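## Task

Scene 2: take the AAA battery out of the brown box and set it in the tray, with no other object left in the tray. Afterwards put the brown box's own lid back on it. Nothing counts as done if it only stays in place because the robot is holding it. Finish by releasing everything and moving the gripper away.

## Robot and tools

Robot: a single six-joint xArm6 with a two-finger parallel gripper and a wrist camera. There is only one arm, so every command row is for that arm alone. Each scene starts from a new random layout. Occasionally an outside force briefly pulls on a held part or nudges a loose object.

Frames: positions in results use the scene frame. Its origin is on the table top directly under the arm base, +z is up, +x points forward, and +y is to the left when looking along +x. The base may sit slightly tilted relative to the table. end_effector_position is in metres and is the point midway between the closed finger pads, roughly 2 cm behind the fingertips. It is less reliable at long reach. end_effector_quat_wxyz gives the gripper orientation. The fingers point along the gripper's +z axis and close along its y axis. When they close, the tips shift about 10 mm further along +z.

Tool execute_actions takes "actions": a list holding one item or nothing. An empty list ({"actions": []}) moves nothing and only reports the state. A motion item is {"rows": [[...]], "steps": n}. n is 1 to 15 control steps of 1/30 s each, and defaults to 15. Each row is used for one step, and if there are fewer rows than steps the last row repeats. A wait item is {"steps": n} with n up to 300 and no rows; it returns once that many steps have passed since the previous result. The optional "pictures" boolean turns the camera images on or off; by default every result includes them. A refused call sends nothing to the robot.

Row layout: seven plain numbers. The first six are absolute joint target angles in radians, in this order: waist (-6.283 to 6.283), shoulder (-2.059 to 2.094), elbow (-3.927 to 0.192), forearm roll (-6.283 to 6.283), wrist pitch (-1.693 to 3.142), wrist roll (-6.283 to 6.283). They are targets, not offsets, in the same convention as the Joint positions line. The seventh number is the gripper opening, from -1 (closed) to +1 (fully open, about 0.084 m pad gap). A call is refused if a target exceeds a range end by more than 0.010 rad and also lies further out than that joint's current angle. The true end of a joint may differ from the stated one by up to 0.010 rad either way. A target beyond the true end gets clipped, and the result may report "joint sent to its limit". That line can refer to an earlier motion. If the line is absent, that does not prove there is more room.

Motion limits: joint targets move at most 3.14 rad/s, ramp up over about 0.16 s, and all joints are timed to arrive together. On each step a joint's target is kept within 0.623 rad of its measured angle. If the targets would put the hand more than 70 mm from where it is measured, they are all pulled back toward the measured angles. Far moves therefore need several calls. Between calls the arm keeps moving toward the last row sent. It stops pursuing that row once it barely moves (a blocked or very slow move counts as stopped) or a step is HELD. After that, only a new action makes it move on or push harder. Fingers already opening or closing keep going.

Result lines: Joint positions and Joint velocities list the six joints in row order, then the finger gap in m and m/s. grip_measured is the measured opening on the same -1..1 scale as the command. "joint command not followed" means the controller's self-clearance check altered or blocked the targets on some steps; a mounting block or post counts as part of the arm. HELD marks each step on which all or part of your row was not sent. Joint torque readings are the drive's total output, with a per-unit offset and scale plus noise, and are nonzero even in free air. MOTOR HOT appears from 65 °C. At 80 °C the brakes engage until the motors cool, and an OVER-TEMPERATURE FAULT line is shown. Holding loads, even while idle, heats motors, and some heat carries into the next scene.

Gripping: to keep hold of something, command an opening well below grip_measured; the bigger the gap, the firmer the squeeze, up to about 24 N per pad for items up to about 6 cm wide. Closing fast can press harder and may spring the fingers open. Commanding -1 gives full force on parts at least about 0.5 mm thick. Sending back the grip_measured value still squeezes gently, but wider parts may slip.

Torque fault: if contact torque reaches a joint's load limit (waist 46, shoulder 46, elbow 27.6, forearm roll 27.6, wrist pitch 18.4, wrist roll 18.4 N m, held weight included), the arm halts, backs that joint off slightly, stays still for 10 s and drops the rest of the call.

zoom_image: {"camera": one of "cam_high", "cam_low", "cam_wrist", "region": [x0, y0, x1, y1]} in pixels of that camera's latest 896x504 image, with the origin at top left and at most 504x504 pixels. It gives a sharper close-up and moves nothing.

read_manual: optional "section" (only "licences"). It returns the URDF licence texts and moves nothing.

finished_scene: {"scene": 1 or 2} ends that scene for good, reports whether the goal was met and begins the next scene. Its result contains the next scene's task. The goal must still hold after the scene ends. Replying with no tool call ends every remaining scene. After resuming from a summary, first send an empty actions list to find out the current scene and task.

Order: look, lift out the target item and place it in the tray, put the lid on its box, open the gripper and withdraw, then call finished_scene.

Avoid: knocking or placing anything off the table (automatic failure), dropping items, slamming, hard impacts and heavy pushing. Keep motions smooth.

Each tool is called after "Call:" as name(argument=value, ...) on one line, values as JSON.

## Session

Call:
execute_actions(actions=[])

Scene clock: 0.00 s of 8400.00 s.
end_effector_position=(+0.1688, +0.1447, +0.1831) grip_measured=+1.00 end_effector_quat_wxyz=(+0.366, +0.674, -0.633, +0.106) end_effector_velocity=(-0.000, +0.000, +0.000) end_effector_angular_velocity=(+0.001, +0.001, +0.000)
Joint positions: [ 0.587 -0.712 -0.367 -0.076  1.431  2.101  0.084]
Joint velocities: [ 0.    -0.001 -0.     0.001  0.    -0.001 -0.   ]
Joint torques (N m, as the arm reports them, + toward a larger angle): no reading
Motor temperatures (°C, as the motors report them): [25 28 32 30 31 34]

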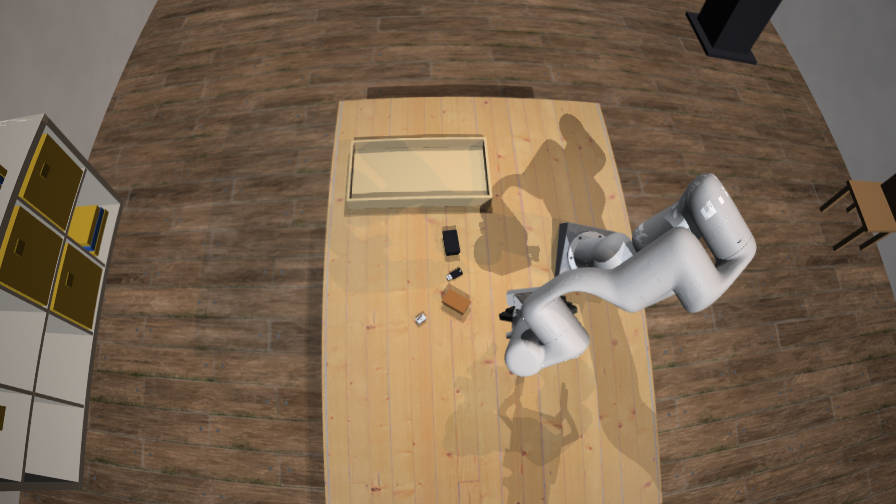

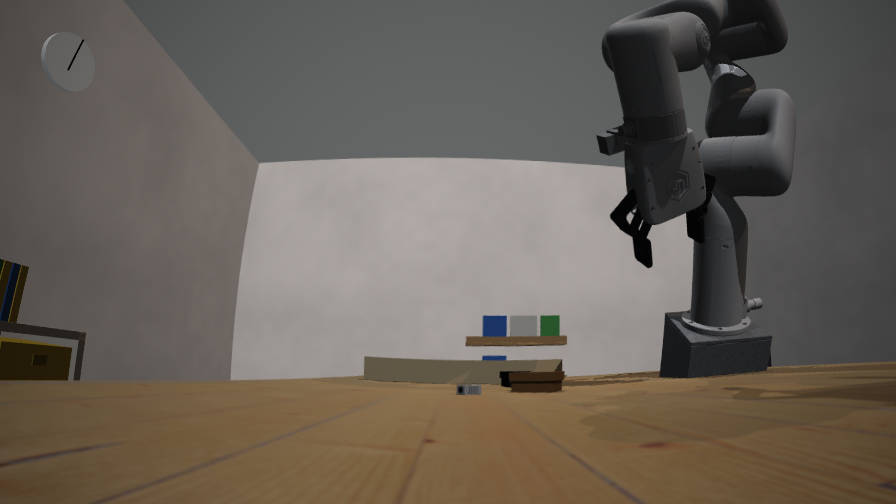

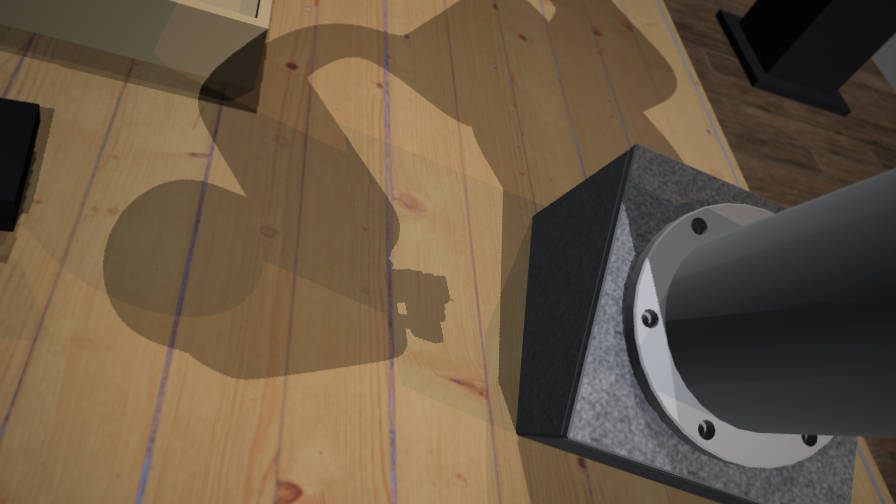

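Call:
execute_actions(actions=[])

Scene clock: 13.87 s of 8400.00 s.
end_effector_position=(+0.1688, +0.1447, +0.1831) grip_measured=+1.00 end_effector_quat_wxyz=(+0.366, +0.674, -0.633, +0.106) end_effector_velocity=(+0.000, -0.000, +0.000) end_effector_angular_velocity=(-0.000, +0.000, +0.001)
Joint positions: [ 0.587 -0.712 -0.367 -0.076  1.431  2.101  0.084]
Joint velocities: [ 0.     0.001 -0.001 -0.001 -0.    -0.     0.   ]
Joint torques (N m, as the arm reports them, + toward a larger angle): [ -0.06  -5.92 -18.03  -2.68   0.22  -0.66]
Motor temperatures (°C, as the motors report them): [25 29 35 30 31 34]
Steps of this call (steps 1 to 90: nothing new was sent; then 10.87 s passed at rest). Readings (joint positions):
1: [0.587 -0.712 -0.367 -0.076 1.431 2.101]
2: [0.587 -0.712 -0.367 -0.076 1.431 2.101]
4: [0.587 -0.712 -0.367 -0.076 1.431 2.101]
8: [0.587 -0.712 -0.367 -0.076 1.431 2.101]
90: the state above

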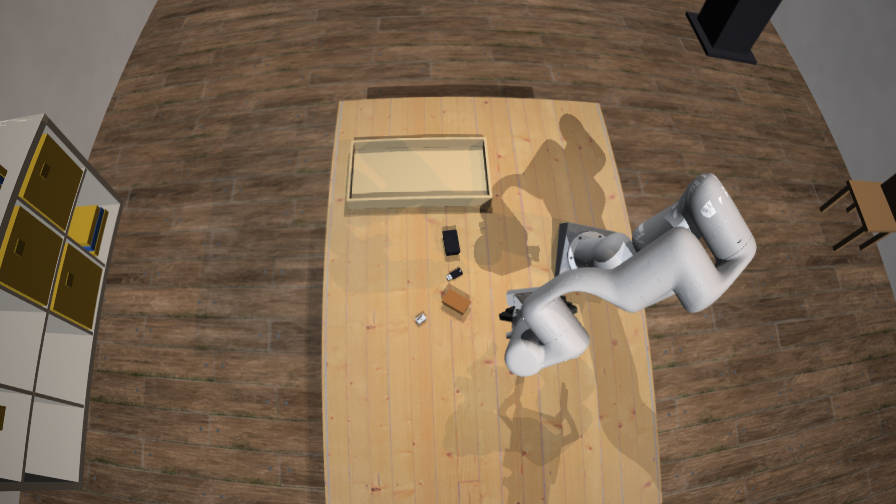

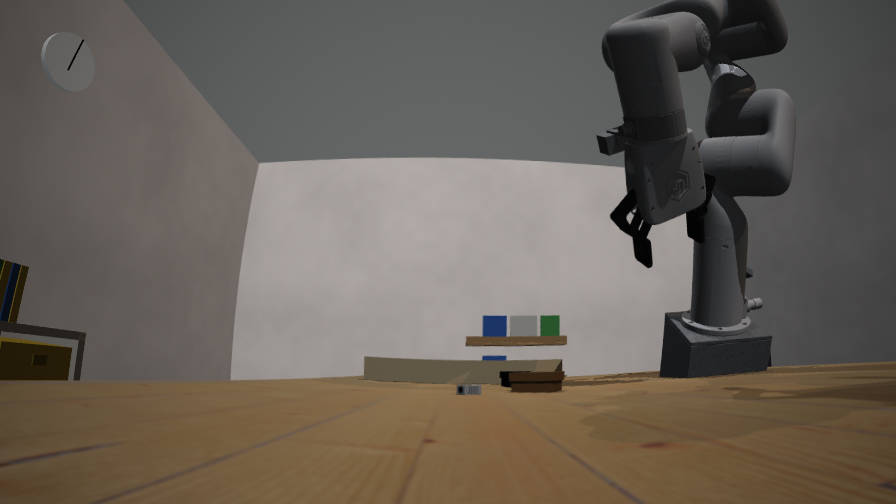

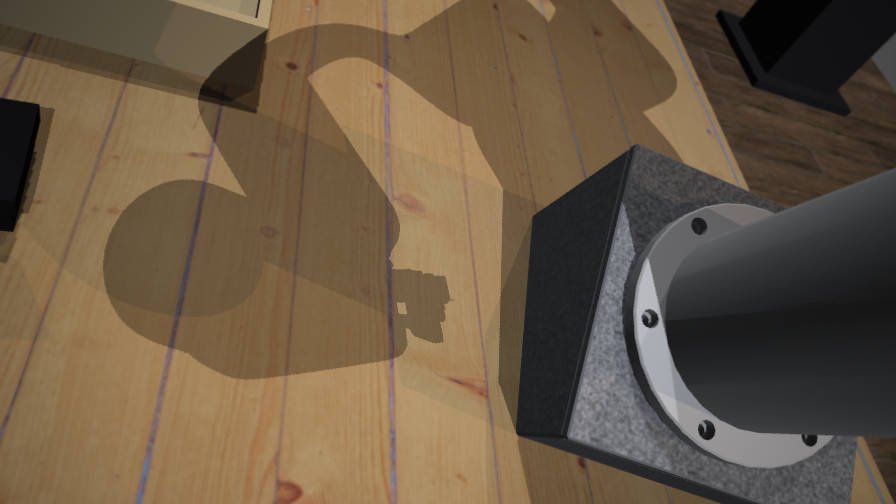

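Call:
execute_actions(actions=[{"rows":[[-0.19,-0.725,-0.175,0.56,0.956,0.09,1]],"steps":15}], pictures=false)

Call:
execute_actions(actions=[{"steps":45}])

Scene clock: 24.57 s of 8400.00 s.
end_effector_position=(+0.2558, +0.1030, +0.1556) grip_measured=+1.00 end_effector_quat_wxyz=(+0.030, +0.733, -0.679, -0.019) end_effector_velocity=(+0.101, -0.134, +0.042) end_effector_angular_velocity=(+0.357, -0.608, +2.098)
Joint positions: [-0.121 -0.724 -0.189  0.512  0.992  1.083  0.084]
Joint velocities: [-0.693 -0.011  0.142  0.474 -0.352 -3.052 -0.   ]
Joint torques (N m, as the arm reports them, + toward a larger angle): [  2.75  -3.18 -20.6   -2.96  -0.77  -0.75]
Motor temperatures (°C, as the motors report them): [25 29 37 30 31 34]
Steps of this call (steps 1 to 90: nothing new was sent; then 7.20 s passed at rest; steps 91 to 105: all 15 steps of this action). Readings (joint positions):
91: [0.586 -0.712 -0.367 -0.076 1.431 2.100]
92: [0.580 -0.712 -0.365 -0.068 1.425 2.092]
94: [0.523 -0.714 -0.348 -0.009 1.379 2.033]
98: [0.227 -0.719 -0.263 0.264 1.176 1.737]
105: the state above

Scene clock: 26.07 s of 8400.00 s.
end_effector_position=(+0.2656, +0.0889, +0.1604) grip_measured=+1.00 end_effector_quat_wxyz=(+0.001, +0.956, -0.294, -0.001) end_effector_velocity=(-0.000, -0.000, +0.000) end_effector_angular_velocity=(-0.001, -0.001, -0.001)
Joint positions: [-0.19  -0.725 -0.175  0.56   0.956  0.09   0.084]
Joint velocities: [-0.001 -0.002  0.001 -0.    -0.     0.001 -0.   ]
Joint torques (N m, as the arm reports them, + toward a larger angle): [ -1.07  -2.74 -20.19  -1.85  -1.3   -0.78]
Motor temperatures (°C, as the motors report them): [25 29 37 30 31 34]
Steps of this call (steps 1 to 30: the robot went on to your last target; steps 31 to 45: nothing new was sent). Readings (joint positions):
1: [-0.141 -0.724 -0.185 0.526 0.981 0.981]
2: [-0.155 -0.724 -0.182 0.536 0.974 0.879]
4: [-0.173 -0.725 -0.179 0.548 0.965 0.674]
8: [-0.185 -0.725 -0.176 0.557 0.958 0.294]
45: the state above
The arm was judged still, so your last target was given up. Only a new action makes it travel on or press farther. Fingers that are still opening or closing keep moving.

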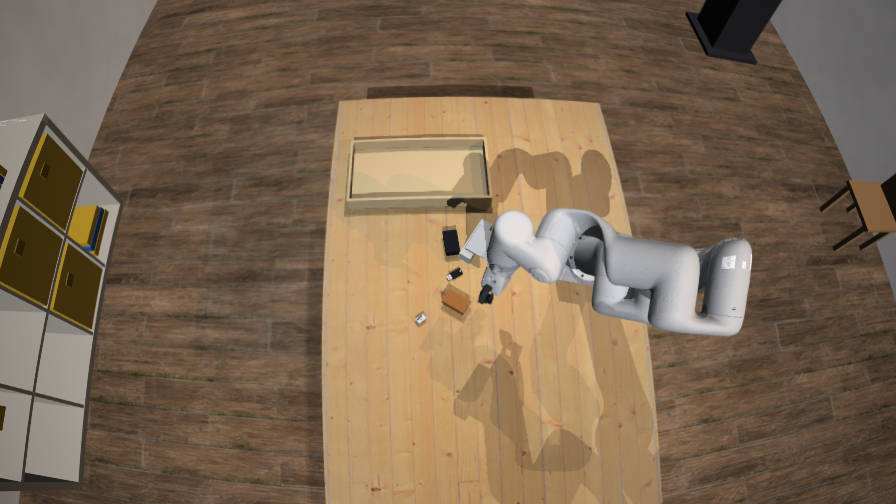

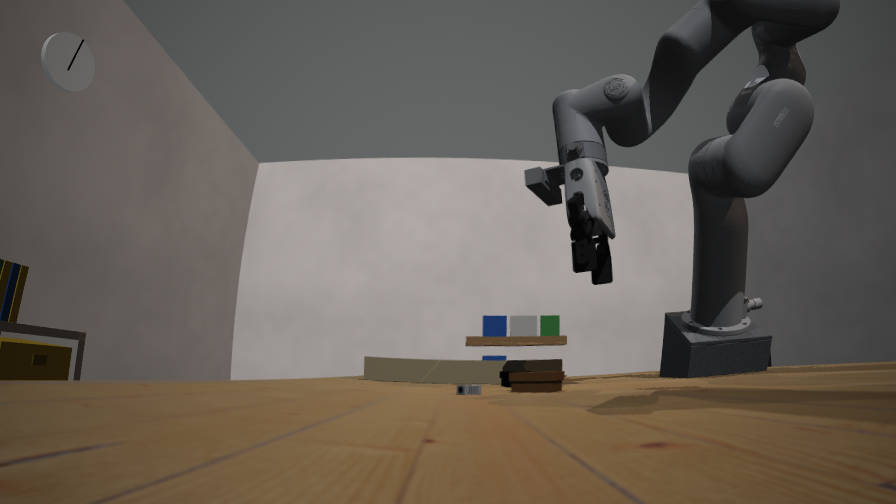

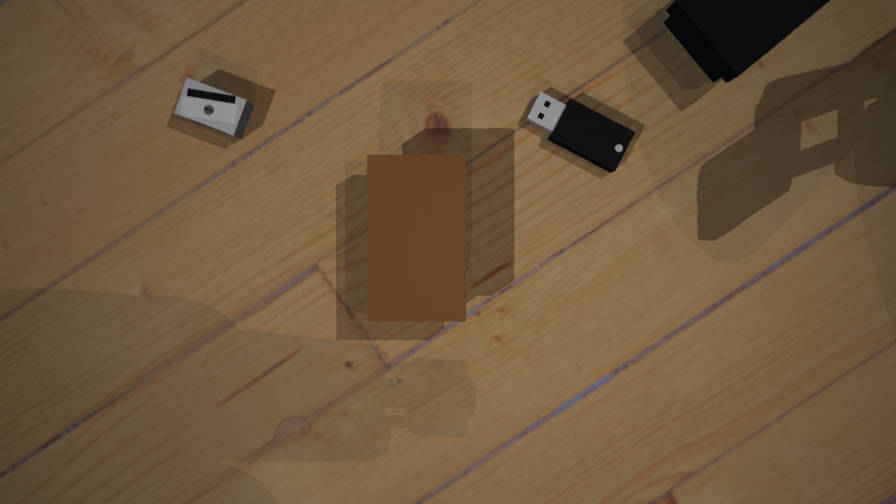

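Call:
execute_actions(actions=[{"rows":[[-0.15,-0.62,-0.23,0.6,0.89,0.06,1],[-0.15,-0.62,-0.23,0.6,0.89,0.06,1],[-0.15,-0.62,-0.23,0.6,0.89,0.06,1],[-0.1,-0.45,-0.31,0.68,0.8,0.02,1],[-0.1,-0.45,-0.31,0.68,0.8,0.02,1],[-0.1,-0.45,-0.31,0.68,0.8,0.02,1],[-0.05,-0.3,-0.37,0.74,0.71,-0.02,1],[-0.05,-0.3,-0.37,0.74,0.71,-0.02,1],[-0.05,-0.3,-0.37,0.74,0.71,-0.02,1],[-0.003,-0.15,-0.424,0.81,0.62,-0.06,0.5]],"steps":15}], pictures=false)

Call:
execute_actions(actions=[{"rows":[[0.047,-0.06,-0.44,0.92,0.553,-0.135,0.5]],"steps":15}], pictures=false)

Call:
execute_actions(actions=[{"rows":[[0.097,0.034,-0.459,1.044,0.491,-0.22,0.5]],"steps":15}])

Scene clock: 46.00 s of 8400.00 s.
end_effector_position=(+0.3449, +0.0863, +0.0957) grip_measured=+0.49 end_effector_quat_wxyz=(-0.001, +0.956, -0.294, -0.001) end_effector_velocity=(+0.026, -0.035, -0.125) end_effector_angular_velocity=(-0.073, +0.092, -0.071)
Joint positions: [-0.014 -0.182 -0.409  0.793  0.643 -0.05   0.065]
Joint velocities: [ 0.184  0.591 -0.176  0.262 -0.335 -0.15  -0.001]
Joint torques (N m, as the arm reports them, + toward a larger angle): [ -5.18 -18.81 -15.98  -2.96  -1.32  -0.59]
Motor temperatures (°C, as the motors report them): [25 28 39 30 32 34]
Steps of this call (steps 1 to 90: nothing new was sent; then 16.43 s passed at rest; steps 91 to 105: all 15 steps of this action). Readings (joint positions):
91: [-0.190 -0.724 -0.175 0.560 0.955 0.090]
92: [-0.187 -0.718 -0.178 0.563 0.951 0.088]
94: [-0.170 -0.673 -0.202 0.580 0.922 0.075]
98: [-0.115 -0.503 -0.286 0.654 0.827 0.032]
105: the state above

Scene clock: 46.50 s of 8400.00 s.
end_effector_position=(+0.3513, +0.0848, +0.0663) grip_measured=+0.49 end_effector_quat_wxyz=(-0.001, +0.955, -0.296, +0.002) end_effector_velocity=(-0.002, -0.001, -0.002) end_effector_angular_velocity=(-0.000, +0.005, -0.001)
Joint positions: [ 0.047 -0.061 -0.44   0.919  0.553 -0.135  0.065]
Joint velocities: [ 0.002  0.007  0.     0.004 -0.002 -0.003 -0.   ]
Joint torques (N m, as the arm reports them, + toward a larger angle): [ -4.02 -10.2  -13.39  -1.67  -1.33  -0.73]
Motor temperatures (°C, as the motors report them): [25 29 39 30 32 34]
Steps of this call (steps 1 to 15: all 15 steps of this action). Readings (joint positions):
1: [-0.009 -0.167 -0.414 0.800 0.634 -0.054]
2: [-0.004 -0.155 -0.418 0.812 0.623 -0.062]
4: [0.019 -0.113 -0.431 0.861 0.590 -0.096]
8: [0.044 -0.066 -0.437 0.912 0.559 -0.130]
15: the state above

Scene clock: 47.00 s of 8400.00 s.
end_effector_position=(+0.3486, +0.0824, +0.0406) grip_measured=+0.49 end_effector_quat_wxyz=(+0.001, +0.954, -0.300, +0.002) end_effector_velocity=(-0.002, -0.001, -0.002) end_effector_angular_velocity=(-0.001, +0.004, -0.002)
Joint positions: [ 0.097  0.033 -0.459  1.043  0.491 -0.22   0.065]
Joint velocities: [ 0.002  0.006  0.002  0.005 -0.002 -0.004 -0.   ]
Joint torques (N m, as the arm reports them, + toward a larger angle): [ -4.14 -10.82 -11.6   -1.66  -1.41  -0.75]
Motor temperatures (°C, as the motors report them): [25 29 39 30 32 34]
Steps of this call (steps 1 to 15: all 15 steps of this action). Readings (joint positions):
1: [0.047 -0.061 -0.440 0.920 0.553 -0.135]
2: [0.050 -0.056 -0.442 0.928 0.548 -0.141]
4: [0.069 -0.020 -0.451 0.977 0.524 -0.174]
8: [0.094 0.030 -0.456 1.035 0.496 -0.214]
15: the state above

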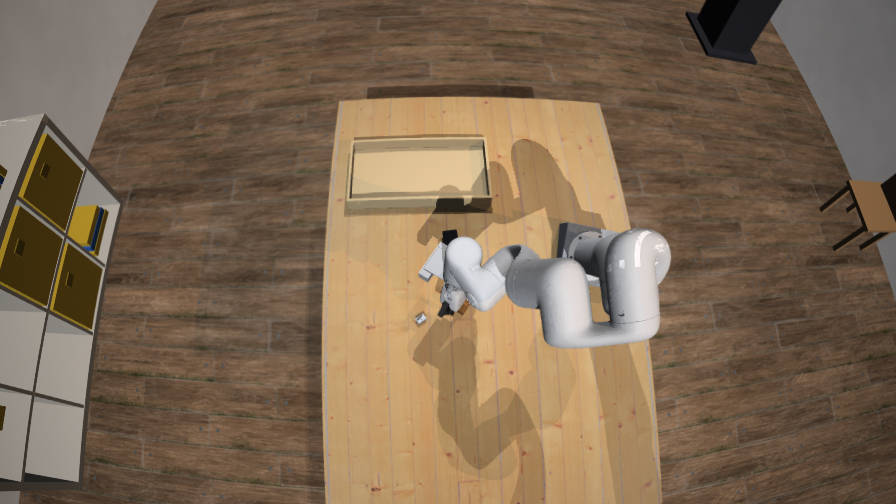

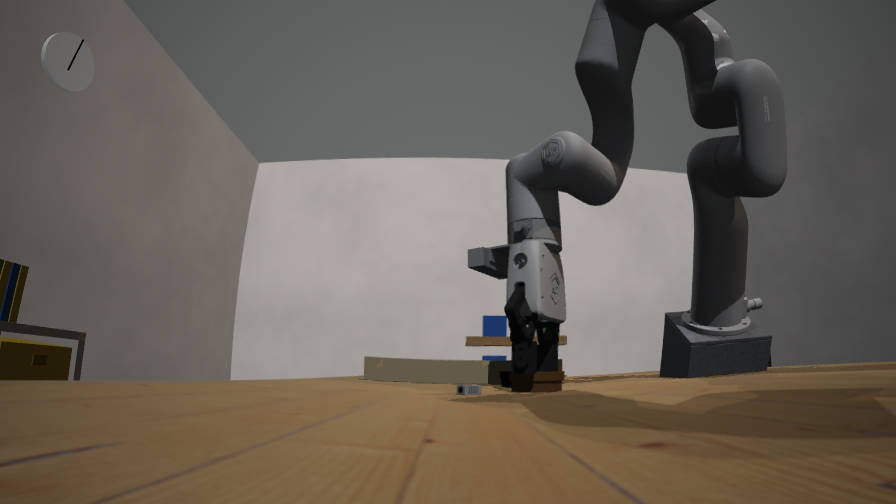

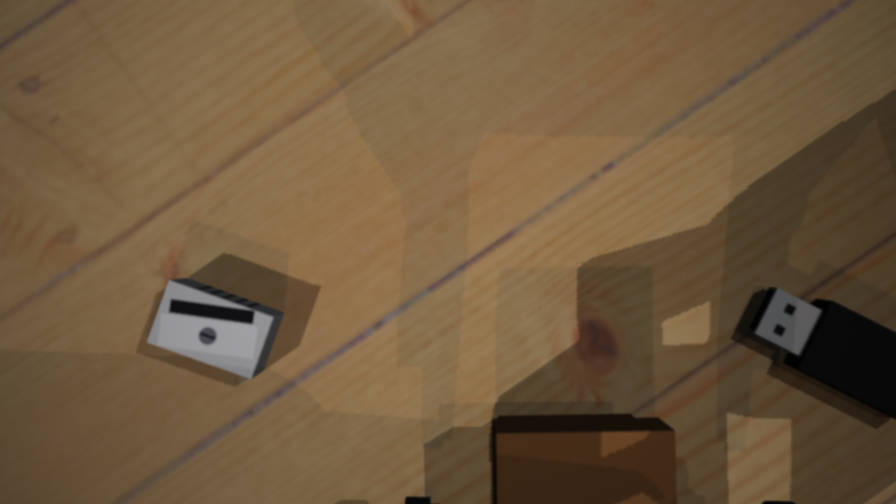

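Call:
execute_actions(actions=[{"rows":[[0.104,0.036,-0.459,1.044,0.491,-0.22,0.3],[0.104,0.036,-0.459,1.044,0.491,-0.22,0.2],[0.104,0.036,-0.459,1.044,0.491,-0.22,0.1],[0.104,0.036,-0.459,1.044,0.491,-0.22,0.0],[0.104,0.036,-0.459,1.044,0.491,-0.22,-0.05],[0.104,0.036,-0.459,1.044,0.491,-0.22,-0.1],[0.104,0.036,-0.459,1.044,0.491,-0.22,-0.2],[0.104,0.036,-0.459,1.044,0.491,-0.22,-0.3],[0.104,0.036,-0.459,1.044,0.491,-0.22,-0.5]],"steps":15}], pictures=false)

Call:
execute_actions(actions=[{"rows":[[0.09,0.012,-0.454,1.012,0.506,-0.198,-0.5],[0.09,0.012,-0.454,1.012,0.506,-0.198,-0.5],[0.09,0.012,-0.454,1.012,0.506,-0.198,-0.5],[0.09,0.012,-0.454,1.012,0.506,-0.198,-0.5],[0.075,-0.012,-0.449,0.98,0.522,-0.177,-0.5],[0.075,-0.012,-0.449,0.98,0.522,-0.177,-0.5],[0.075,-0.012,-0.449,0.98,0.522,-0.177,-0.5],[0.075,-0.012,-0.449,0.98,0.522,-0.177,-0.5],[0.05,-0.06,-0.44,0.92,0.556,-0.135,-0.5]],"steps":15}])

Scene clock: 56.13 s of 8400.00 s.
end_effector_position=(+0.3472, +0.0841, +0.0388) grip_measured=-0.17 end_effector_quat_wxyz=(+0.001, +0.955, -0.298, -0.000) end_effector_velocity=(+0.000, -0.000, -0.000) end_effector_angular_velocity=(-0.001, -0.000, -0.002)
Joint positions: [ 0.104  0.036 -0.459  1.044  0.491 -0.22   0.037]
Joint velocities: [-0.     0.001 -0.     0.    -0.001  0.001  0.   ]
Joint torques (N m, as the arm reports them, + toward a larger angle): [ -3.59 -10.45 -11.27  -1.67  -1.12  -0.66]
Motor temperatures (°C, as the motors report them): [25 29 37 30 32 34]
Steps of this call (steps 1 to 15: the robot went on to your last target; steps 16 to 90: nothing new was sent; then 5.63 s passed at rest; steps 91 to 105: all 15 steps of this action). Readings (joint positions):
91: [0.097 0.034 -0.459 1.044 0.491 -0.220]
92: [0.099 0.034 -0.459 1.044 0.491 -0.220]
94: [0.102 0.035 -0.459 1.044 0.491 -0.220]
98: [0.104 0.036 -0.459 1.044 0.491 -0.220]
105: the state above

Scene clock: 56.63 s of 8400.00 s.
end_effector_position=(+0.3511, +0.0863, +0.0648) grip_measured=-0.17 end_effector_quat_wxyz=(-0.002, +0.956, -0.295, +0.001) end_effector_velocity=(-0.007, +0.000, +0.012) end_effector_angular_velocity=(+0.003, +0.020, -0.004)
Joint positions: [ 0.052 -0.057 -0.442  0.925  0.553 -0.139  0.037]
Joint velocities: [-0.031 -0.054  0.019 -0.079  0.05   0.058 -0.   ]
Joint torques (N m, as the arm reports them, + toward a larger angle): [ -3.66  -8.73 -12.44  -1.2   -1.39  -0.69]
Motor temperatures (°C, as the motors report them): [25 29 37 30 32 34]
Steps of this call (steps 1 to 15: all 15 steps of this action). Readings (joint positions):
1: [0.104 0.036 -0.459 1.043 0.491 -0.220]
2: [0.102 0.032 -0.458 1.038 0.494 -0.216]
4: [0.095 0.020 -0.455 1.022 0.501 -0.205]
8: [0.080 -0.003 -0.451 0.992 0.516 -0.185]
15: the state above

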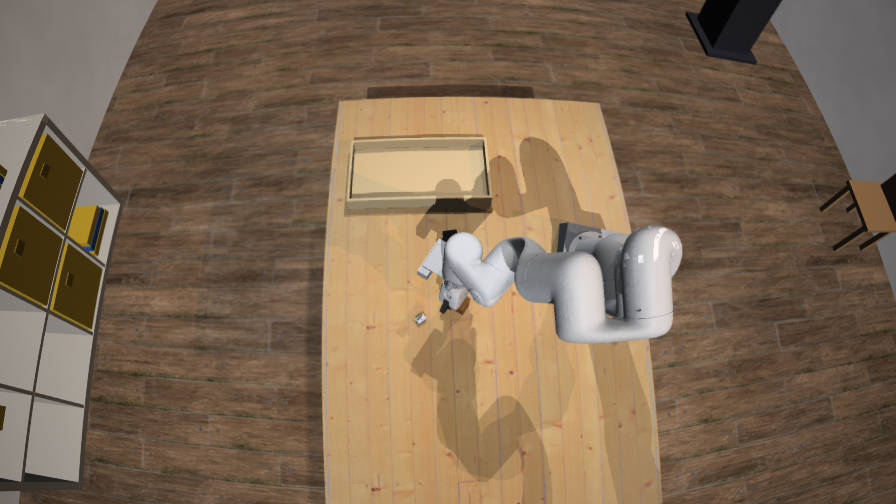

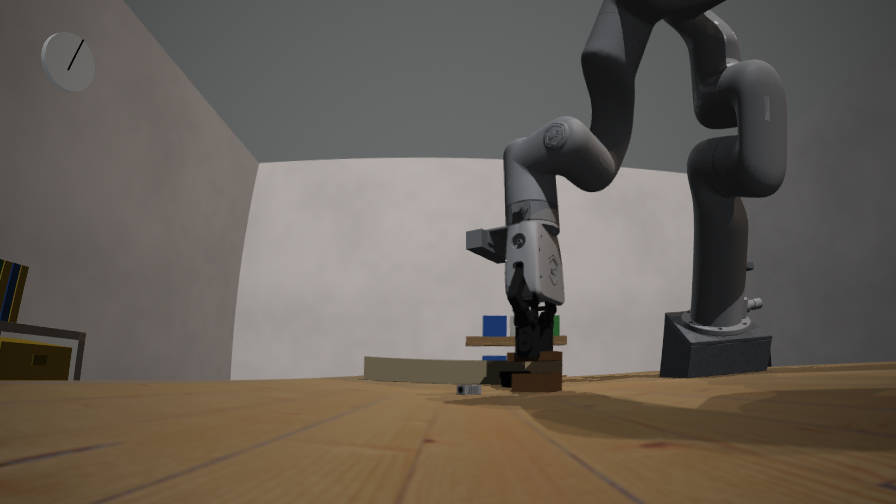

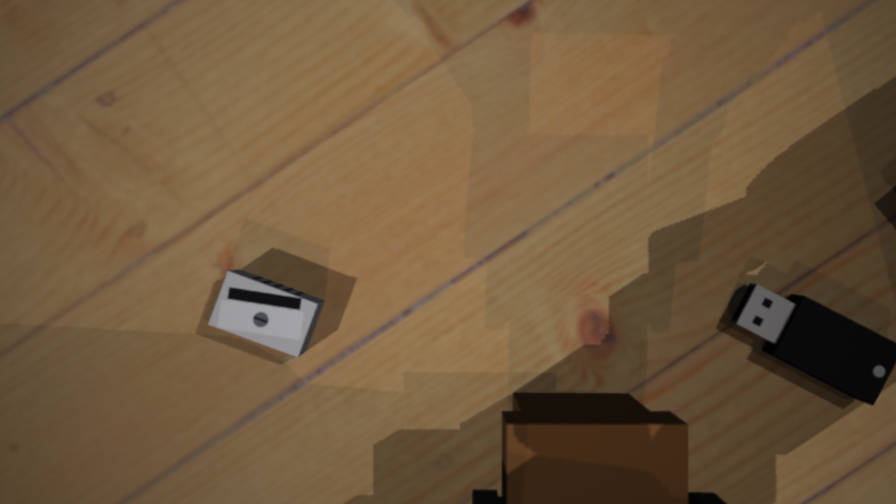

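Call:
execute_actions(actions=[{"rows":[[0.1,-0.15,-0.375,0.92,0.545,-0.085,-0.5],[0.1,-0.15,-0.375,0.92,0.545,-0.085,-0.5],[0.1,-0.15,-0.375,0.92,0.545,-0.085,-0.5],[0.16,-0.225,-0.31,0.925,0.525,-0.03,-0.5],[0.16,-0.225,-0.31,0.925,0.525,-0.03,-0.5],[0.16,-0.225,-0.31,0.925,0.525,-0.03,-0.5],[0.215,-0.3,-0.24,0.93,0.505,0.02,-0.5],[0.215,-0.3,-0.24,0.93,0.505,0.02,-0.5],[0.215,-0.3,-0.24,0.93,0.505,0.02,-0.5],[0.27,-0.368,-0.175,0.934,0.488,0.07,-0.5]],"steps":15}], pictures=false)

Call:
execute_actions(actions=[{"rows":[[0.328,-0.258,-0.21,1.08,0.428,-0.04,-0.5]],"steps":15}], pictures=false)

Call:
execute_actions(actions=[{"rows":[[0.36,-0.2,-0.232,1.17,0.4,-0.105,-0.5],[0.36,-0.2,-0.232,1.17,0.4,-0.105,-0.5],[0.36,-0.2,-0.232,1.17,0.4,-0.105,-0.5],[0.36,-0.2,-0.232,1.17,0.4,-0.105,-0.5],[0.36,-0.2,-0.232,1.17,0.4,-0.105,-0.5],[0.387,-0.148,-0.251,1.26,0.377,-0.17,-0.5]],"steps":15}])

Scene clock: 77.47 s of 8400.00 s.
end_effector_position=(+0.2780, +0.1334, +0.0658) grip_measured=-0.17 end_effector_quat_wxyz=(-0.000, +0.955, -0.295, +0.002) end_effector_velocity=(-0.049, +0.016, -0.006) end_effector_angular_velocity=(-0.006, +0.002, -0.017)
Joint positions: [ 0.261 -0.357 -0.184  0.933  0.492  0.061  0.037]
Joint velocities: [ 0.138 -0.172  0.162  0.011 -0.053  0.135  0.   ]
Joint torques (N m, as the arm reports them, + toward a larger angle): [ -3.25  -4.61 -15.73  -1.92  -1.43  -0.86]
Motor temperatures (°C, as the motors report them): [25 29 36 30 32 34]
Steps of this call (steps 1 to 15: the robot went on to your last target; steps 16 to 90: nothing new was sent; then 17.33 s passed at rest; steps 91 to 105: all 15 steps of this action). Readings (joint positions):
91: [0.050 -0.060 -0.440 0.920 0.556 -0.135]
92: [0.054 -0.066 -0.435 0.920 0.555 -0.130]
94: [0.076 -0.107 -0.405 0.920 0.550 -0.107]
98: [0.151 -0.213 -0.320 0.924 0.528 -0.039]
105: the state above

Scene clock: 77.97 s of 8400.00 s.
end_effector_position=(+0.2762, +0.1354, +0.0464) grip_measured=-0.17 end_effector_quat_wxyz=(-0.000, +0.956, -0.294, +0.001) end_effector_velocity=(-0.001, +0.000, -0.001) end_effector_angular_velocity=(+0.000, +0.001, +0.002)
Joint positions: [ 0.327 -0.259 -0.21   1.079  0.428 -0.04   0.037]
Joint velocities: [ 0.003  0.002  0.001  0.006 -0.002 -0.005  0.   ]
Joint torques (N m, as the arm reports them, + toward a larger angle): [ -2.07  -7.64 -10.86  -1.74  -1.33  -0.73]
Motor temperatures (°C, as the motors report them): [25 29 36 30 32 34]
Steps of this call (steps 1 to 15: all 15 steps of this action). Readings (joint positions):
1: [0.265 -0.361 -0.181 0.934 0.490 0.064]
2: [0.270 -0.358 -0.181 0.942 0.486 0.060]
4: [0.292 -0.322 -0.193 0.994 0.463 0.022]
8: [0.323 -0.263 -0.207 1.069 0.433 -0.031]
15: the state above

Scene clock: 78.47 s of 8400.00 s.
end_effector_position=(+0.2748, +0.1356, +0.0262) grip_measured=-0.17 end_effector_quat_wxyz=(+0.000, +0.955, -0.298, +0.001) end_effector_velocity=(+0.004, +0.002, -0.001) end_effector_angular_velocity=(+0.002, -0.012, +0.002)
Joint positions: [ 0.386 -0.149 -0.25   1.258  0.378 -0.168  0.037]
Joint velocities: [ 0.007  0.01  -0.01   0.03  -0.01  -0.023  0.   ]
Joint torques (N m, as the arm reports them, + toward a larger angle): [-2.25 -8.56 -8.76 -1.85 -1.42 -0.63]
Motor temperatures (°C, as the motors report them): [25 29 36 30 32 34]
Steps of this call (steps 1 to 15: all 15 steps of this action). Readings (joint positions):
1: [0.328 -0.258 -0.210 1.080 0.428 -0.040]
2: [0.330 -0.254 -0.212 1.088 0.425 -0.046]
4: [0.345 -0.228 -0.222 1.128 0.413 -0.075]
8: [0.366 -0.189 -0.236 1.191 0.395 -0.121]
15: the state above

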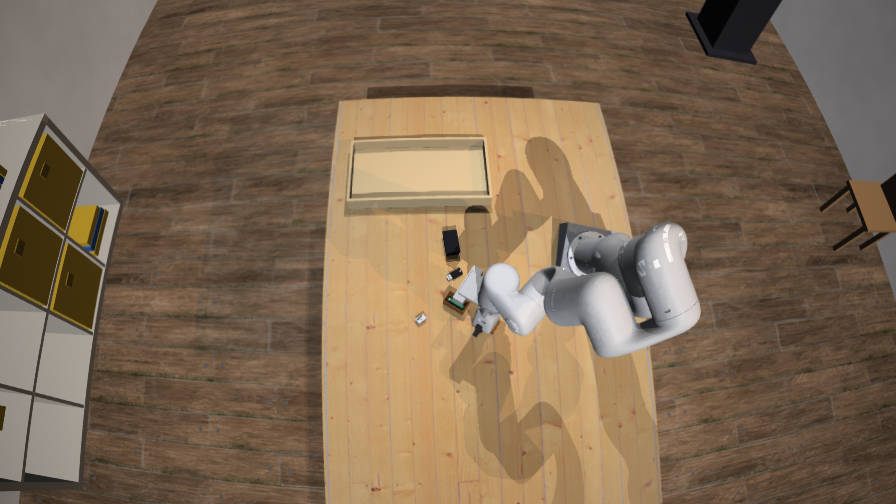

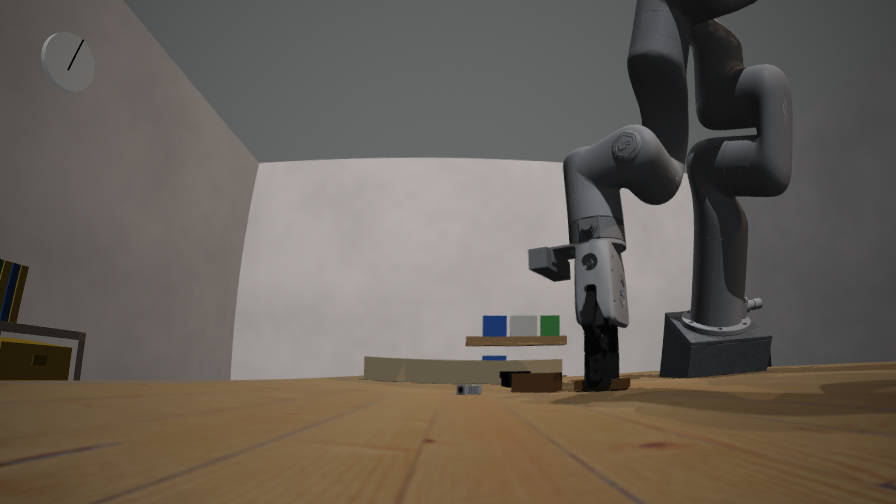

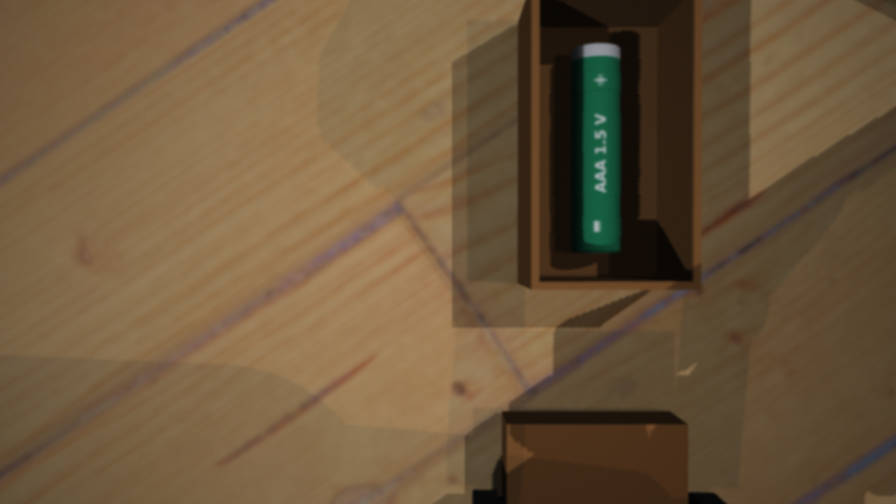

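Call:
execute_actions(actions=[{"rows":[[0.387,-0.146,-0.251,1.26,0.377,-0.17,-0.1],[0.387,-0.146,-0.251,1.26,0.377,-0.17,0.1],[0.387,-0.146,-0.251,1.26,0.377,-0.17,0.5],[0.387,-0.146,-0.251,1.26,0.377,-0.17,0.5],[0.387,-0.146,-0.251,1.26,0.377,-0.17,0.5],[0.387,-0.146,-0.251,1.26,0.377,-0.17,0.5],[0.387,-0.146,-0.251,1.26,0.377,-0.17,0.5],[0.328,-0.258,-0.21,1.08,0.428,-0.04,0.5],[0.328,-0.258,-0.21,1.08,0.428,-0.04,0.5],[0.328,-0.258,-0.21,1.08,0.428,-0.04,0.5],[0.27,-0.4,-0.175,0.934,0.488,0.07,0.5]],"steps":15}], pictures=false)

Call:
execute_actions(actions=[{"rows":[[0.4,-0.35,-0.14,0.8,-0.4,0.5,0.5]],"steps":15}], pictures=false)

Call:
execute_actions(actions=[{"rows":[[0.5,-0.15,-0.12,0.77,-0.65,0.6,0.5]],"steps":15}], pictures=false)

Call:
execute_actions(actions=[{"rows":[[0.635,0.132,-0.1,0.744,-0.745,0.69,0.5]],"steps":15}], pictures=false)

Call:
execute_actions(actions=[{"rows":[[0.648,0.28,-0.148,0.697,-0.815,0.775,0.5]],"steps":15}])

Scene clock: 105.30 s of 8400.00 s.
end_effector_position=(+0.2819, +0.1400, +0.0625) grip_measured=+0.49 end_effector_quat_wxyz=(-0.009, +0.957, -0.291, +0.010) end_effector_velocity=(+0.071, +0.036, +0.203) end_effector_angular_velocity=(+0.034, -0.298, +0.104)
Joint positions: [ 0.295 -0.341 -0.192  1.003  0.461  0.018  0.065]
Joint velocities: [-0.409 -1.013  0.212 -1.056  0.377  0.774  0.   ]
Joint torques (N m, as the arm reports them, + toward a larger angle): [  0.76   2.05 -10.91   1.51  -1.22  -1.31]
Motor temperatures (°C, as the motors report them): [25 29 34 30 32 34]
Steps of this call (steps 1 to 15: the robot went on to your last target; steps 16 to 100: nothing new was sent; then 23.00 s passed at rest; steps 101 to 115: all 15 steps of this action). Readings (joint positions):
101: [0.387 -0.148 -0.251 1.260 0.377 -0.170]
102: [0.387 -0.148 -0.251 1.260 0.377 -0.170]
104: [0.387 -0.147 -0.251 1.260 0.377 -0.170]
108: [0.387 -0.146 -0.251 1.259 0.377 -0.169]
115: the state above

Scene clock: 105.80 s of 8400.00 s.
end_effector_position=(+0.4017, +0.1029, +0.1661) grip_measured=+0.49 end_effector_quat_wxyz=(+0.017, +0.866, -0.345, +0.362) end_effector_velocity=(+0.124, +0.019, +0.195) end_effector_angular_velocity=(-0.150, -0.952, +0.020)
Joint positions: [ 0.393 -0.352 -0.143  0.808 -0.333  0.476  0.065]
Joint velocities: [ 0.105  0.025  0.026 -0.119 -1.02   0.36   0.   ]
Joint torques (N m, as the arm reports them, + toward a larger angle): [ -2.21  -6.47 -10.77  -0.87  -0.73  -1.01]
Motor temperatures (°C, as the motors report them): [25 29 34 30 32 34]
Steps of this call (steps 1 to 15: all 15 steps of this action). Readings (joint positions):
1: [0.285 -0.368 -0.186 0.975 0.470 0.039]
2: [0.280 -0.382 -0.182 0.956 0.469 0.059]
4: [0.288 -0.386 -0.173 0.927 0.419 0.113]
8: [0.342 -0.367 -0.156 0.865 0.129 0.299]
15: the state above

Scene clock: 106.30 s of 8400.00 s.
end_effector_position=(+0.4002, +0.1005, +0.1543) grip_measured=+0.49 end_effector_quat_wxyz=(+0.041, +0.849, -0.313, +0.424) end_effector_velocity=(+0.001, +0.001, +0.001) end_effector_angular_velocity=(-0.002, -0.011, +0.003)
Joint positions: [ 0.499 -0.152 -0.12   0.77  -0.649  0.599  0.065]
Joint velocities: [ 0.004  0.007  0.001 -0.003 -0.018  0.008 -0.   ]
Joint torques (N m, as the arm reports them, + toward a larger angle): [-2.14 -8.28 -7.27 -0.76 -2.03 -0.74]
Motor temperatures (°C, as the motors report them): [25 29 34 30 32 34]
Steps of this call (steps 1 to 15: all 15 steps of this action). Readings (joint positions):
1: [0.396 -0.351 -0.142 0.805 -0.360 0.486]
2: [0.401 -0.346 -0.141 0.802 -0.384 0.494]
4: [0.425 -0.301 -0.137 0.793 -0.459 0.524]
8: [0.488 -0.171 -0.120 0.774 -0.614 0.586]
15: the state above

Scene clock: 106.80 s of 8400.00 s.
end_effector_position=(+0.3492, +0.0855, +0.0779) grip_measured=+0.49 end_effector_quat_wxyz=(+0.112, +0.883, -0.272, +0.366) end_effector_velocity=(-0.001, +0.001, -0.002) end_effector_angular_velocity=(-0.003, +0.002, +0.006)
Joint positions: [ 0.634  0.129 -0.1    0.744 -0.745  0.689  0.065]
Joint velocities: [ 0.008  0.012 -0.001 -0.002 -0.009  0.006  0.   ]
Joint torques (N m, as the arm reports them, + toward a larger angle): [-1.99 -8.98 -0.25 -0.02 -1.85 -0.75]
Motor temperatures (°C, as the motors report them): [25 29 34 30 32 34]
Steps of this call (steps 1 to 15: all 15 steps of this action). Readings (joint positions):
1: [0.500 -0.151 -0.120 0.770 -0.649 0.600]
2: [0.503 -0.145 -0.120 0.770 -0.653 0.602]
4: [0.530 -0.090 -0.118 0.764 -0.674 0.621]
8: [0.612 0.087 -0.101 0.748 -0.727 0.674]
15: the state above

Scene clock: 107.30 s of 8400.00 s.
end_effector_position=(+0.3484, +0.0847, +0.0528) grip_measured=+0.49 end_effector_quat_wxyz=(+0.117, +0.883, -0.270, +0.365) end_effector_velocity=(+0.000, +0.000, -0.001) end_effector_angular_velocity=(+0.000, +0.001, +0.001)
Joint positions: [ 0.648  0.279 -0.148  0.697 -0.815  0.775  0.065]
Joint velocities: [ 0.001  0.007 -0.003 -0.003 -0.003  0.004 -0.   ]
Joint torques (N m, as the arm reports them, + toward a larger angle): [-2.12 -9.71  1.86  0.1  -1.74 -0.68]
Motor temperatures (°C, as the motors report them): [25 29 34 30 32 34]
Steps of this call (steps 1 to 15: all 15 steps of this action). Readings (joint positions):
1: [0.634 0.130 -0.101 0.744 -0.745 0.690]
2: [0.635 0.137 -0.103 0.742 -0.749 0.695]
4: [0.640 0.188 -0.120 0.725 -0.775 0.725]
8: [0.647 0.271 -0.144 0.701 -0.809 0.768]
15: the state above

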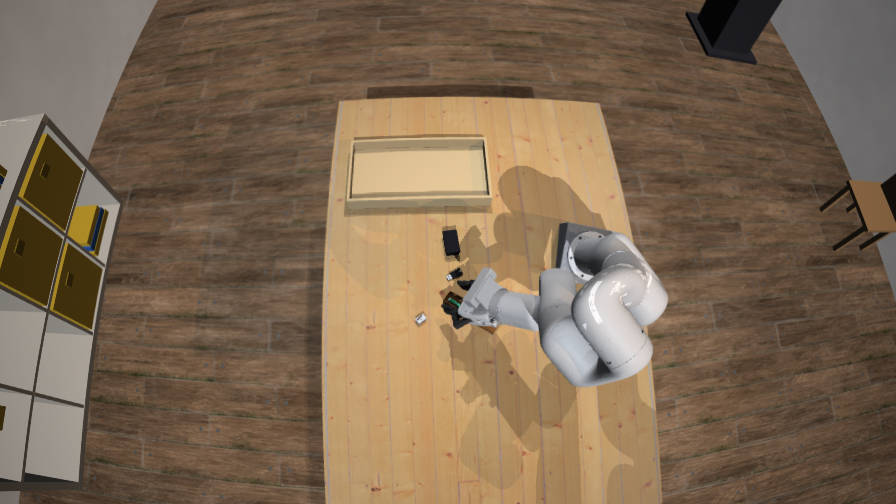

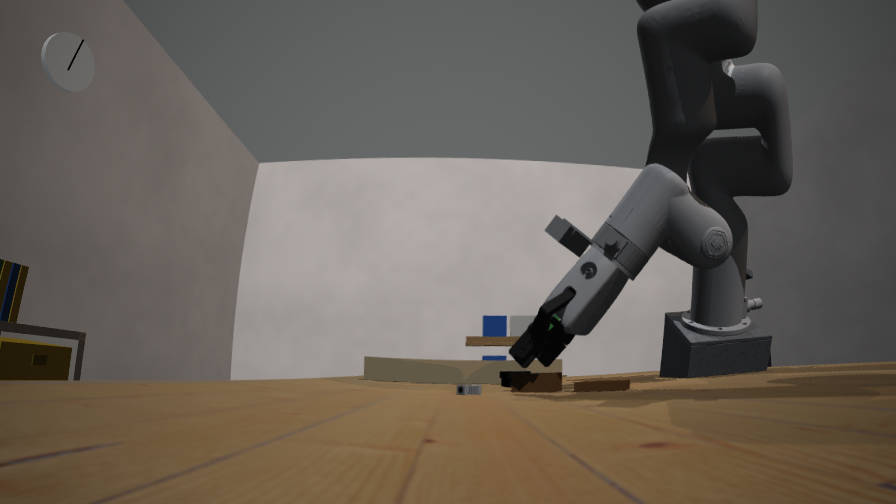

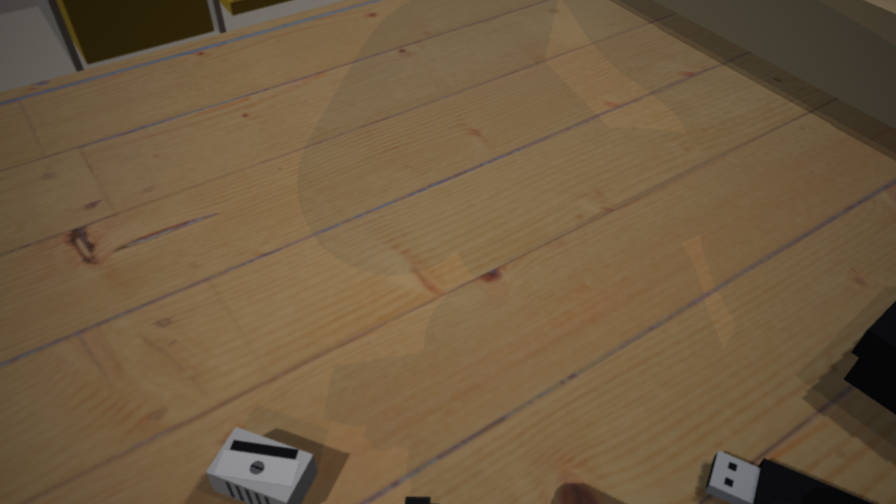

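Call:
execute_actions(actions=[{"rows":[[0.654,0.35,-0.174,0.675,-0.85,0.817,0.5],[0.654,0.35,-0.174,0.675,-0.85,0.817,0.5],[0.654,0.35,-0.174,0.675,-0.85,0.817,0.5],[0.654,0.35,-0.174,0.675,-0.85,0.817,0.5],[0.659,0.422,-0.202,0.654,-0.884,0.858,0.5]],"steps":15}], pictures=false)

Call:
execute_actions(actions=[{"rows":[[0.659,0.422,-0.202,0.654,-0.884,0.858,0.3],[0.659,0.422,-0.202,0.654,-0.884,0.858,0.2],[0.659,0.422,-0.202,0.654,-0.884,0.858,0.1],[0.659,0.422,-0.202,0.654,-0.884,0.858,0],[0.659,0.422,-0.202,0.654,-0.884,0.858,-0.1],[0.659,0.422,-0.202,0.654,-0.884,0.858,-0.15],[0.659,0.422,-0.202,0.654,-0.884,0.858,-0.2],[0.659,0.422,-0.202,0.654,-0.884,0.858,-0.25],[0.659,0.422,-0.202,0.654,-0.884,0.858,-0.35],[0.659,0.422,-0.202,0.654,-0.884,0.858,-0.5],[0.659,0.422,-0.202,0.654,-0.884,0.858,-0.75]],"steps":15}])

Scene clock: 114.17 s of 8400.00 s.
end_effector_position=(+0.3484, +0.0847, +0.0273) grip_measured=+0.49 end_effector_quat_wxyz=(+0.114, +0.883, -0.272, +0.365) end_effector_velocity=(+0.002, +0.002, -0.000) end_effector_angular_velocity=(+0.005, -0.009, +0.000)
Joint positions: [ 0.659  0.421 -0.201  0.654 -0.883  0.857  0.065]
Joint velocities: [ 0.     0.007 -0.007 -0.002 -0.008  0.008  0.   ]
Joint torques (N m, as the arm reports them, + toward a larger angle): [-2.38 -9.97  3.61  0.35 -1.77 -0.75]
Motor temperatures (°C, as the motors report them): [25 29 33 30 32 34]
Steps of this call (steps 1 to 15: the robot went on to your last target; steps 16 to 90: nothing new was sent; then 3.37 s passed at rest; steps 91 to 105: all 15 steps of this action). Readings (joint positions):
91: [0.648 0.280 -0.148 0.697 -0.815 0.775]
92: [0.649 0.286 -0.150 0.695 -0.819 0.780]
94: [0.651 0.320 -0.163 0.684 -0.836 0.800]
98: [0.657 0.389 -0.189 0.664 -0.868 0.839]
105: the state above

Scene clock: 114.67 s of 8400.00 s.
end_effector_position=(+0.3484, +0.0847, +0.0271) grip_measured=-0.28 end_effector_quat_wxyz=(+0.114, +0.883, -0.272, +0.365) end_effector_velocity=(-0.000, -0.001, -0.000) end_effector_angular_velocity=(-0.001, -0.000, -0.002)
Joint positions: [ 0.659  0.422 -0.202  0.654 -0.884  0.858  0.032]
Joint velocities: [ 0.     0.001  0.     0.002 -0.     0.001  0.   ]
Joint torques (N m, as the arm reports them, + toward a larger angle): [ -2.36 -10.18   3.34   0.29  -1.53  -0.71]
Motor temperatures (°C, as the motors report them): [25 29 33 30 32 34]
Steps of this call (steps 1 to 15: all 15 steps of this action). Readings (joint positions):
1: [0.659 0.421 -0.202 0.654 -0.884 0.858]
2: [0.659 0.421 -0.202 0.654 -0.884 0.858]
4: [0.659 0.421 -0.202 0.654 -0.884 0.858]
8: [0.659 0.422 -0.202 0.654 -0.884 0.858]
15: the state above

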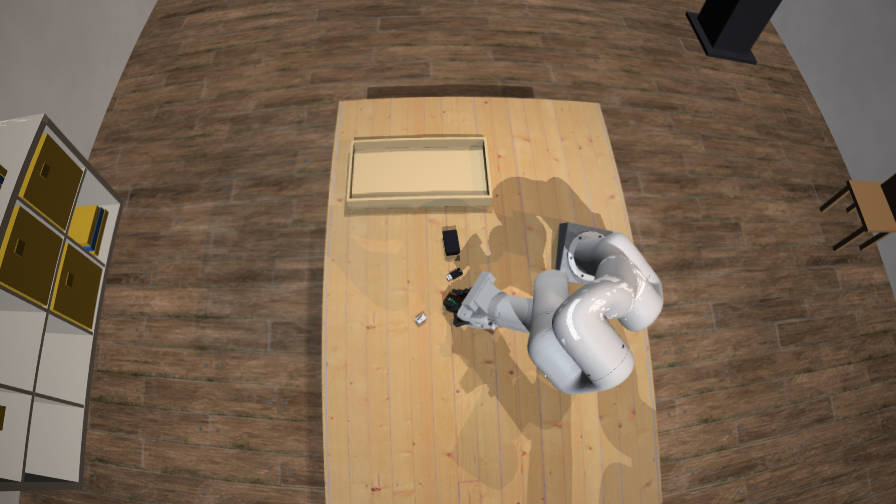

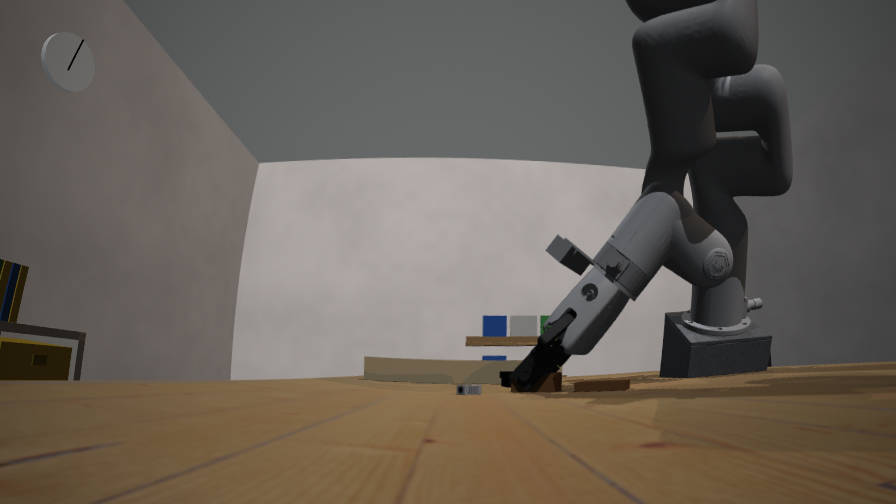

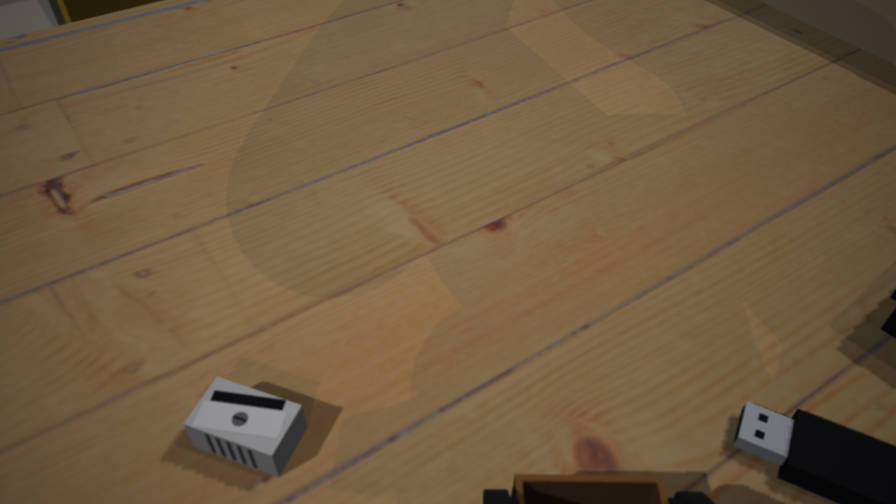

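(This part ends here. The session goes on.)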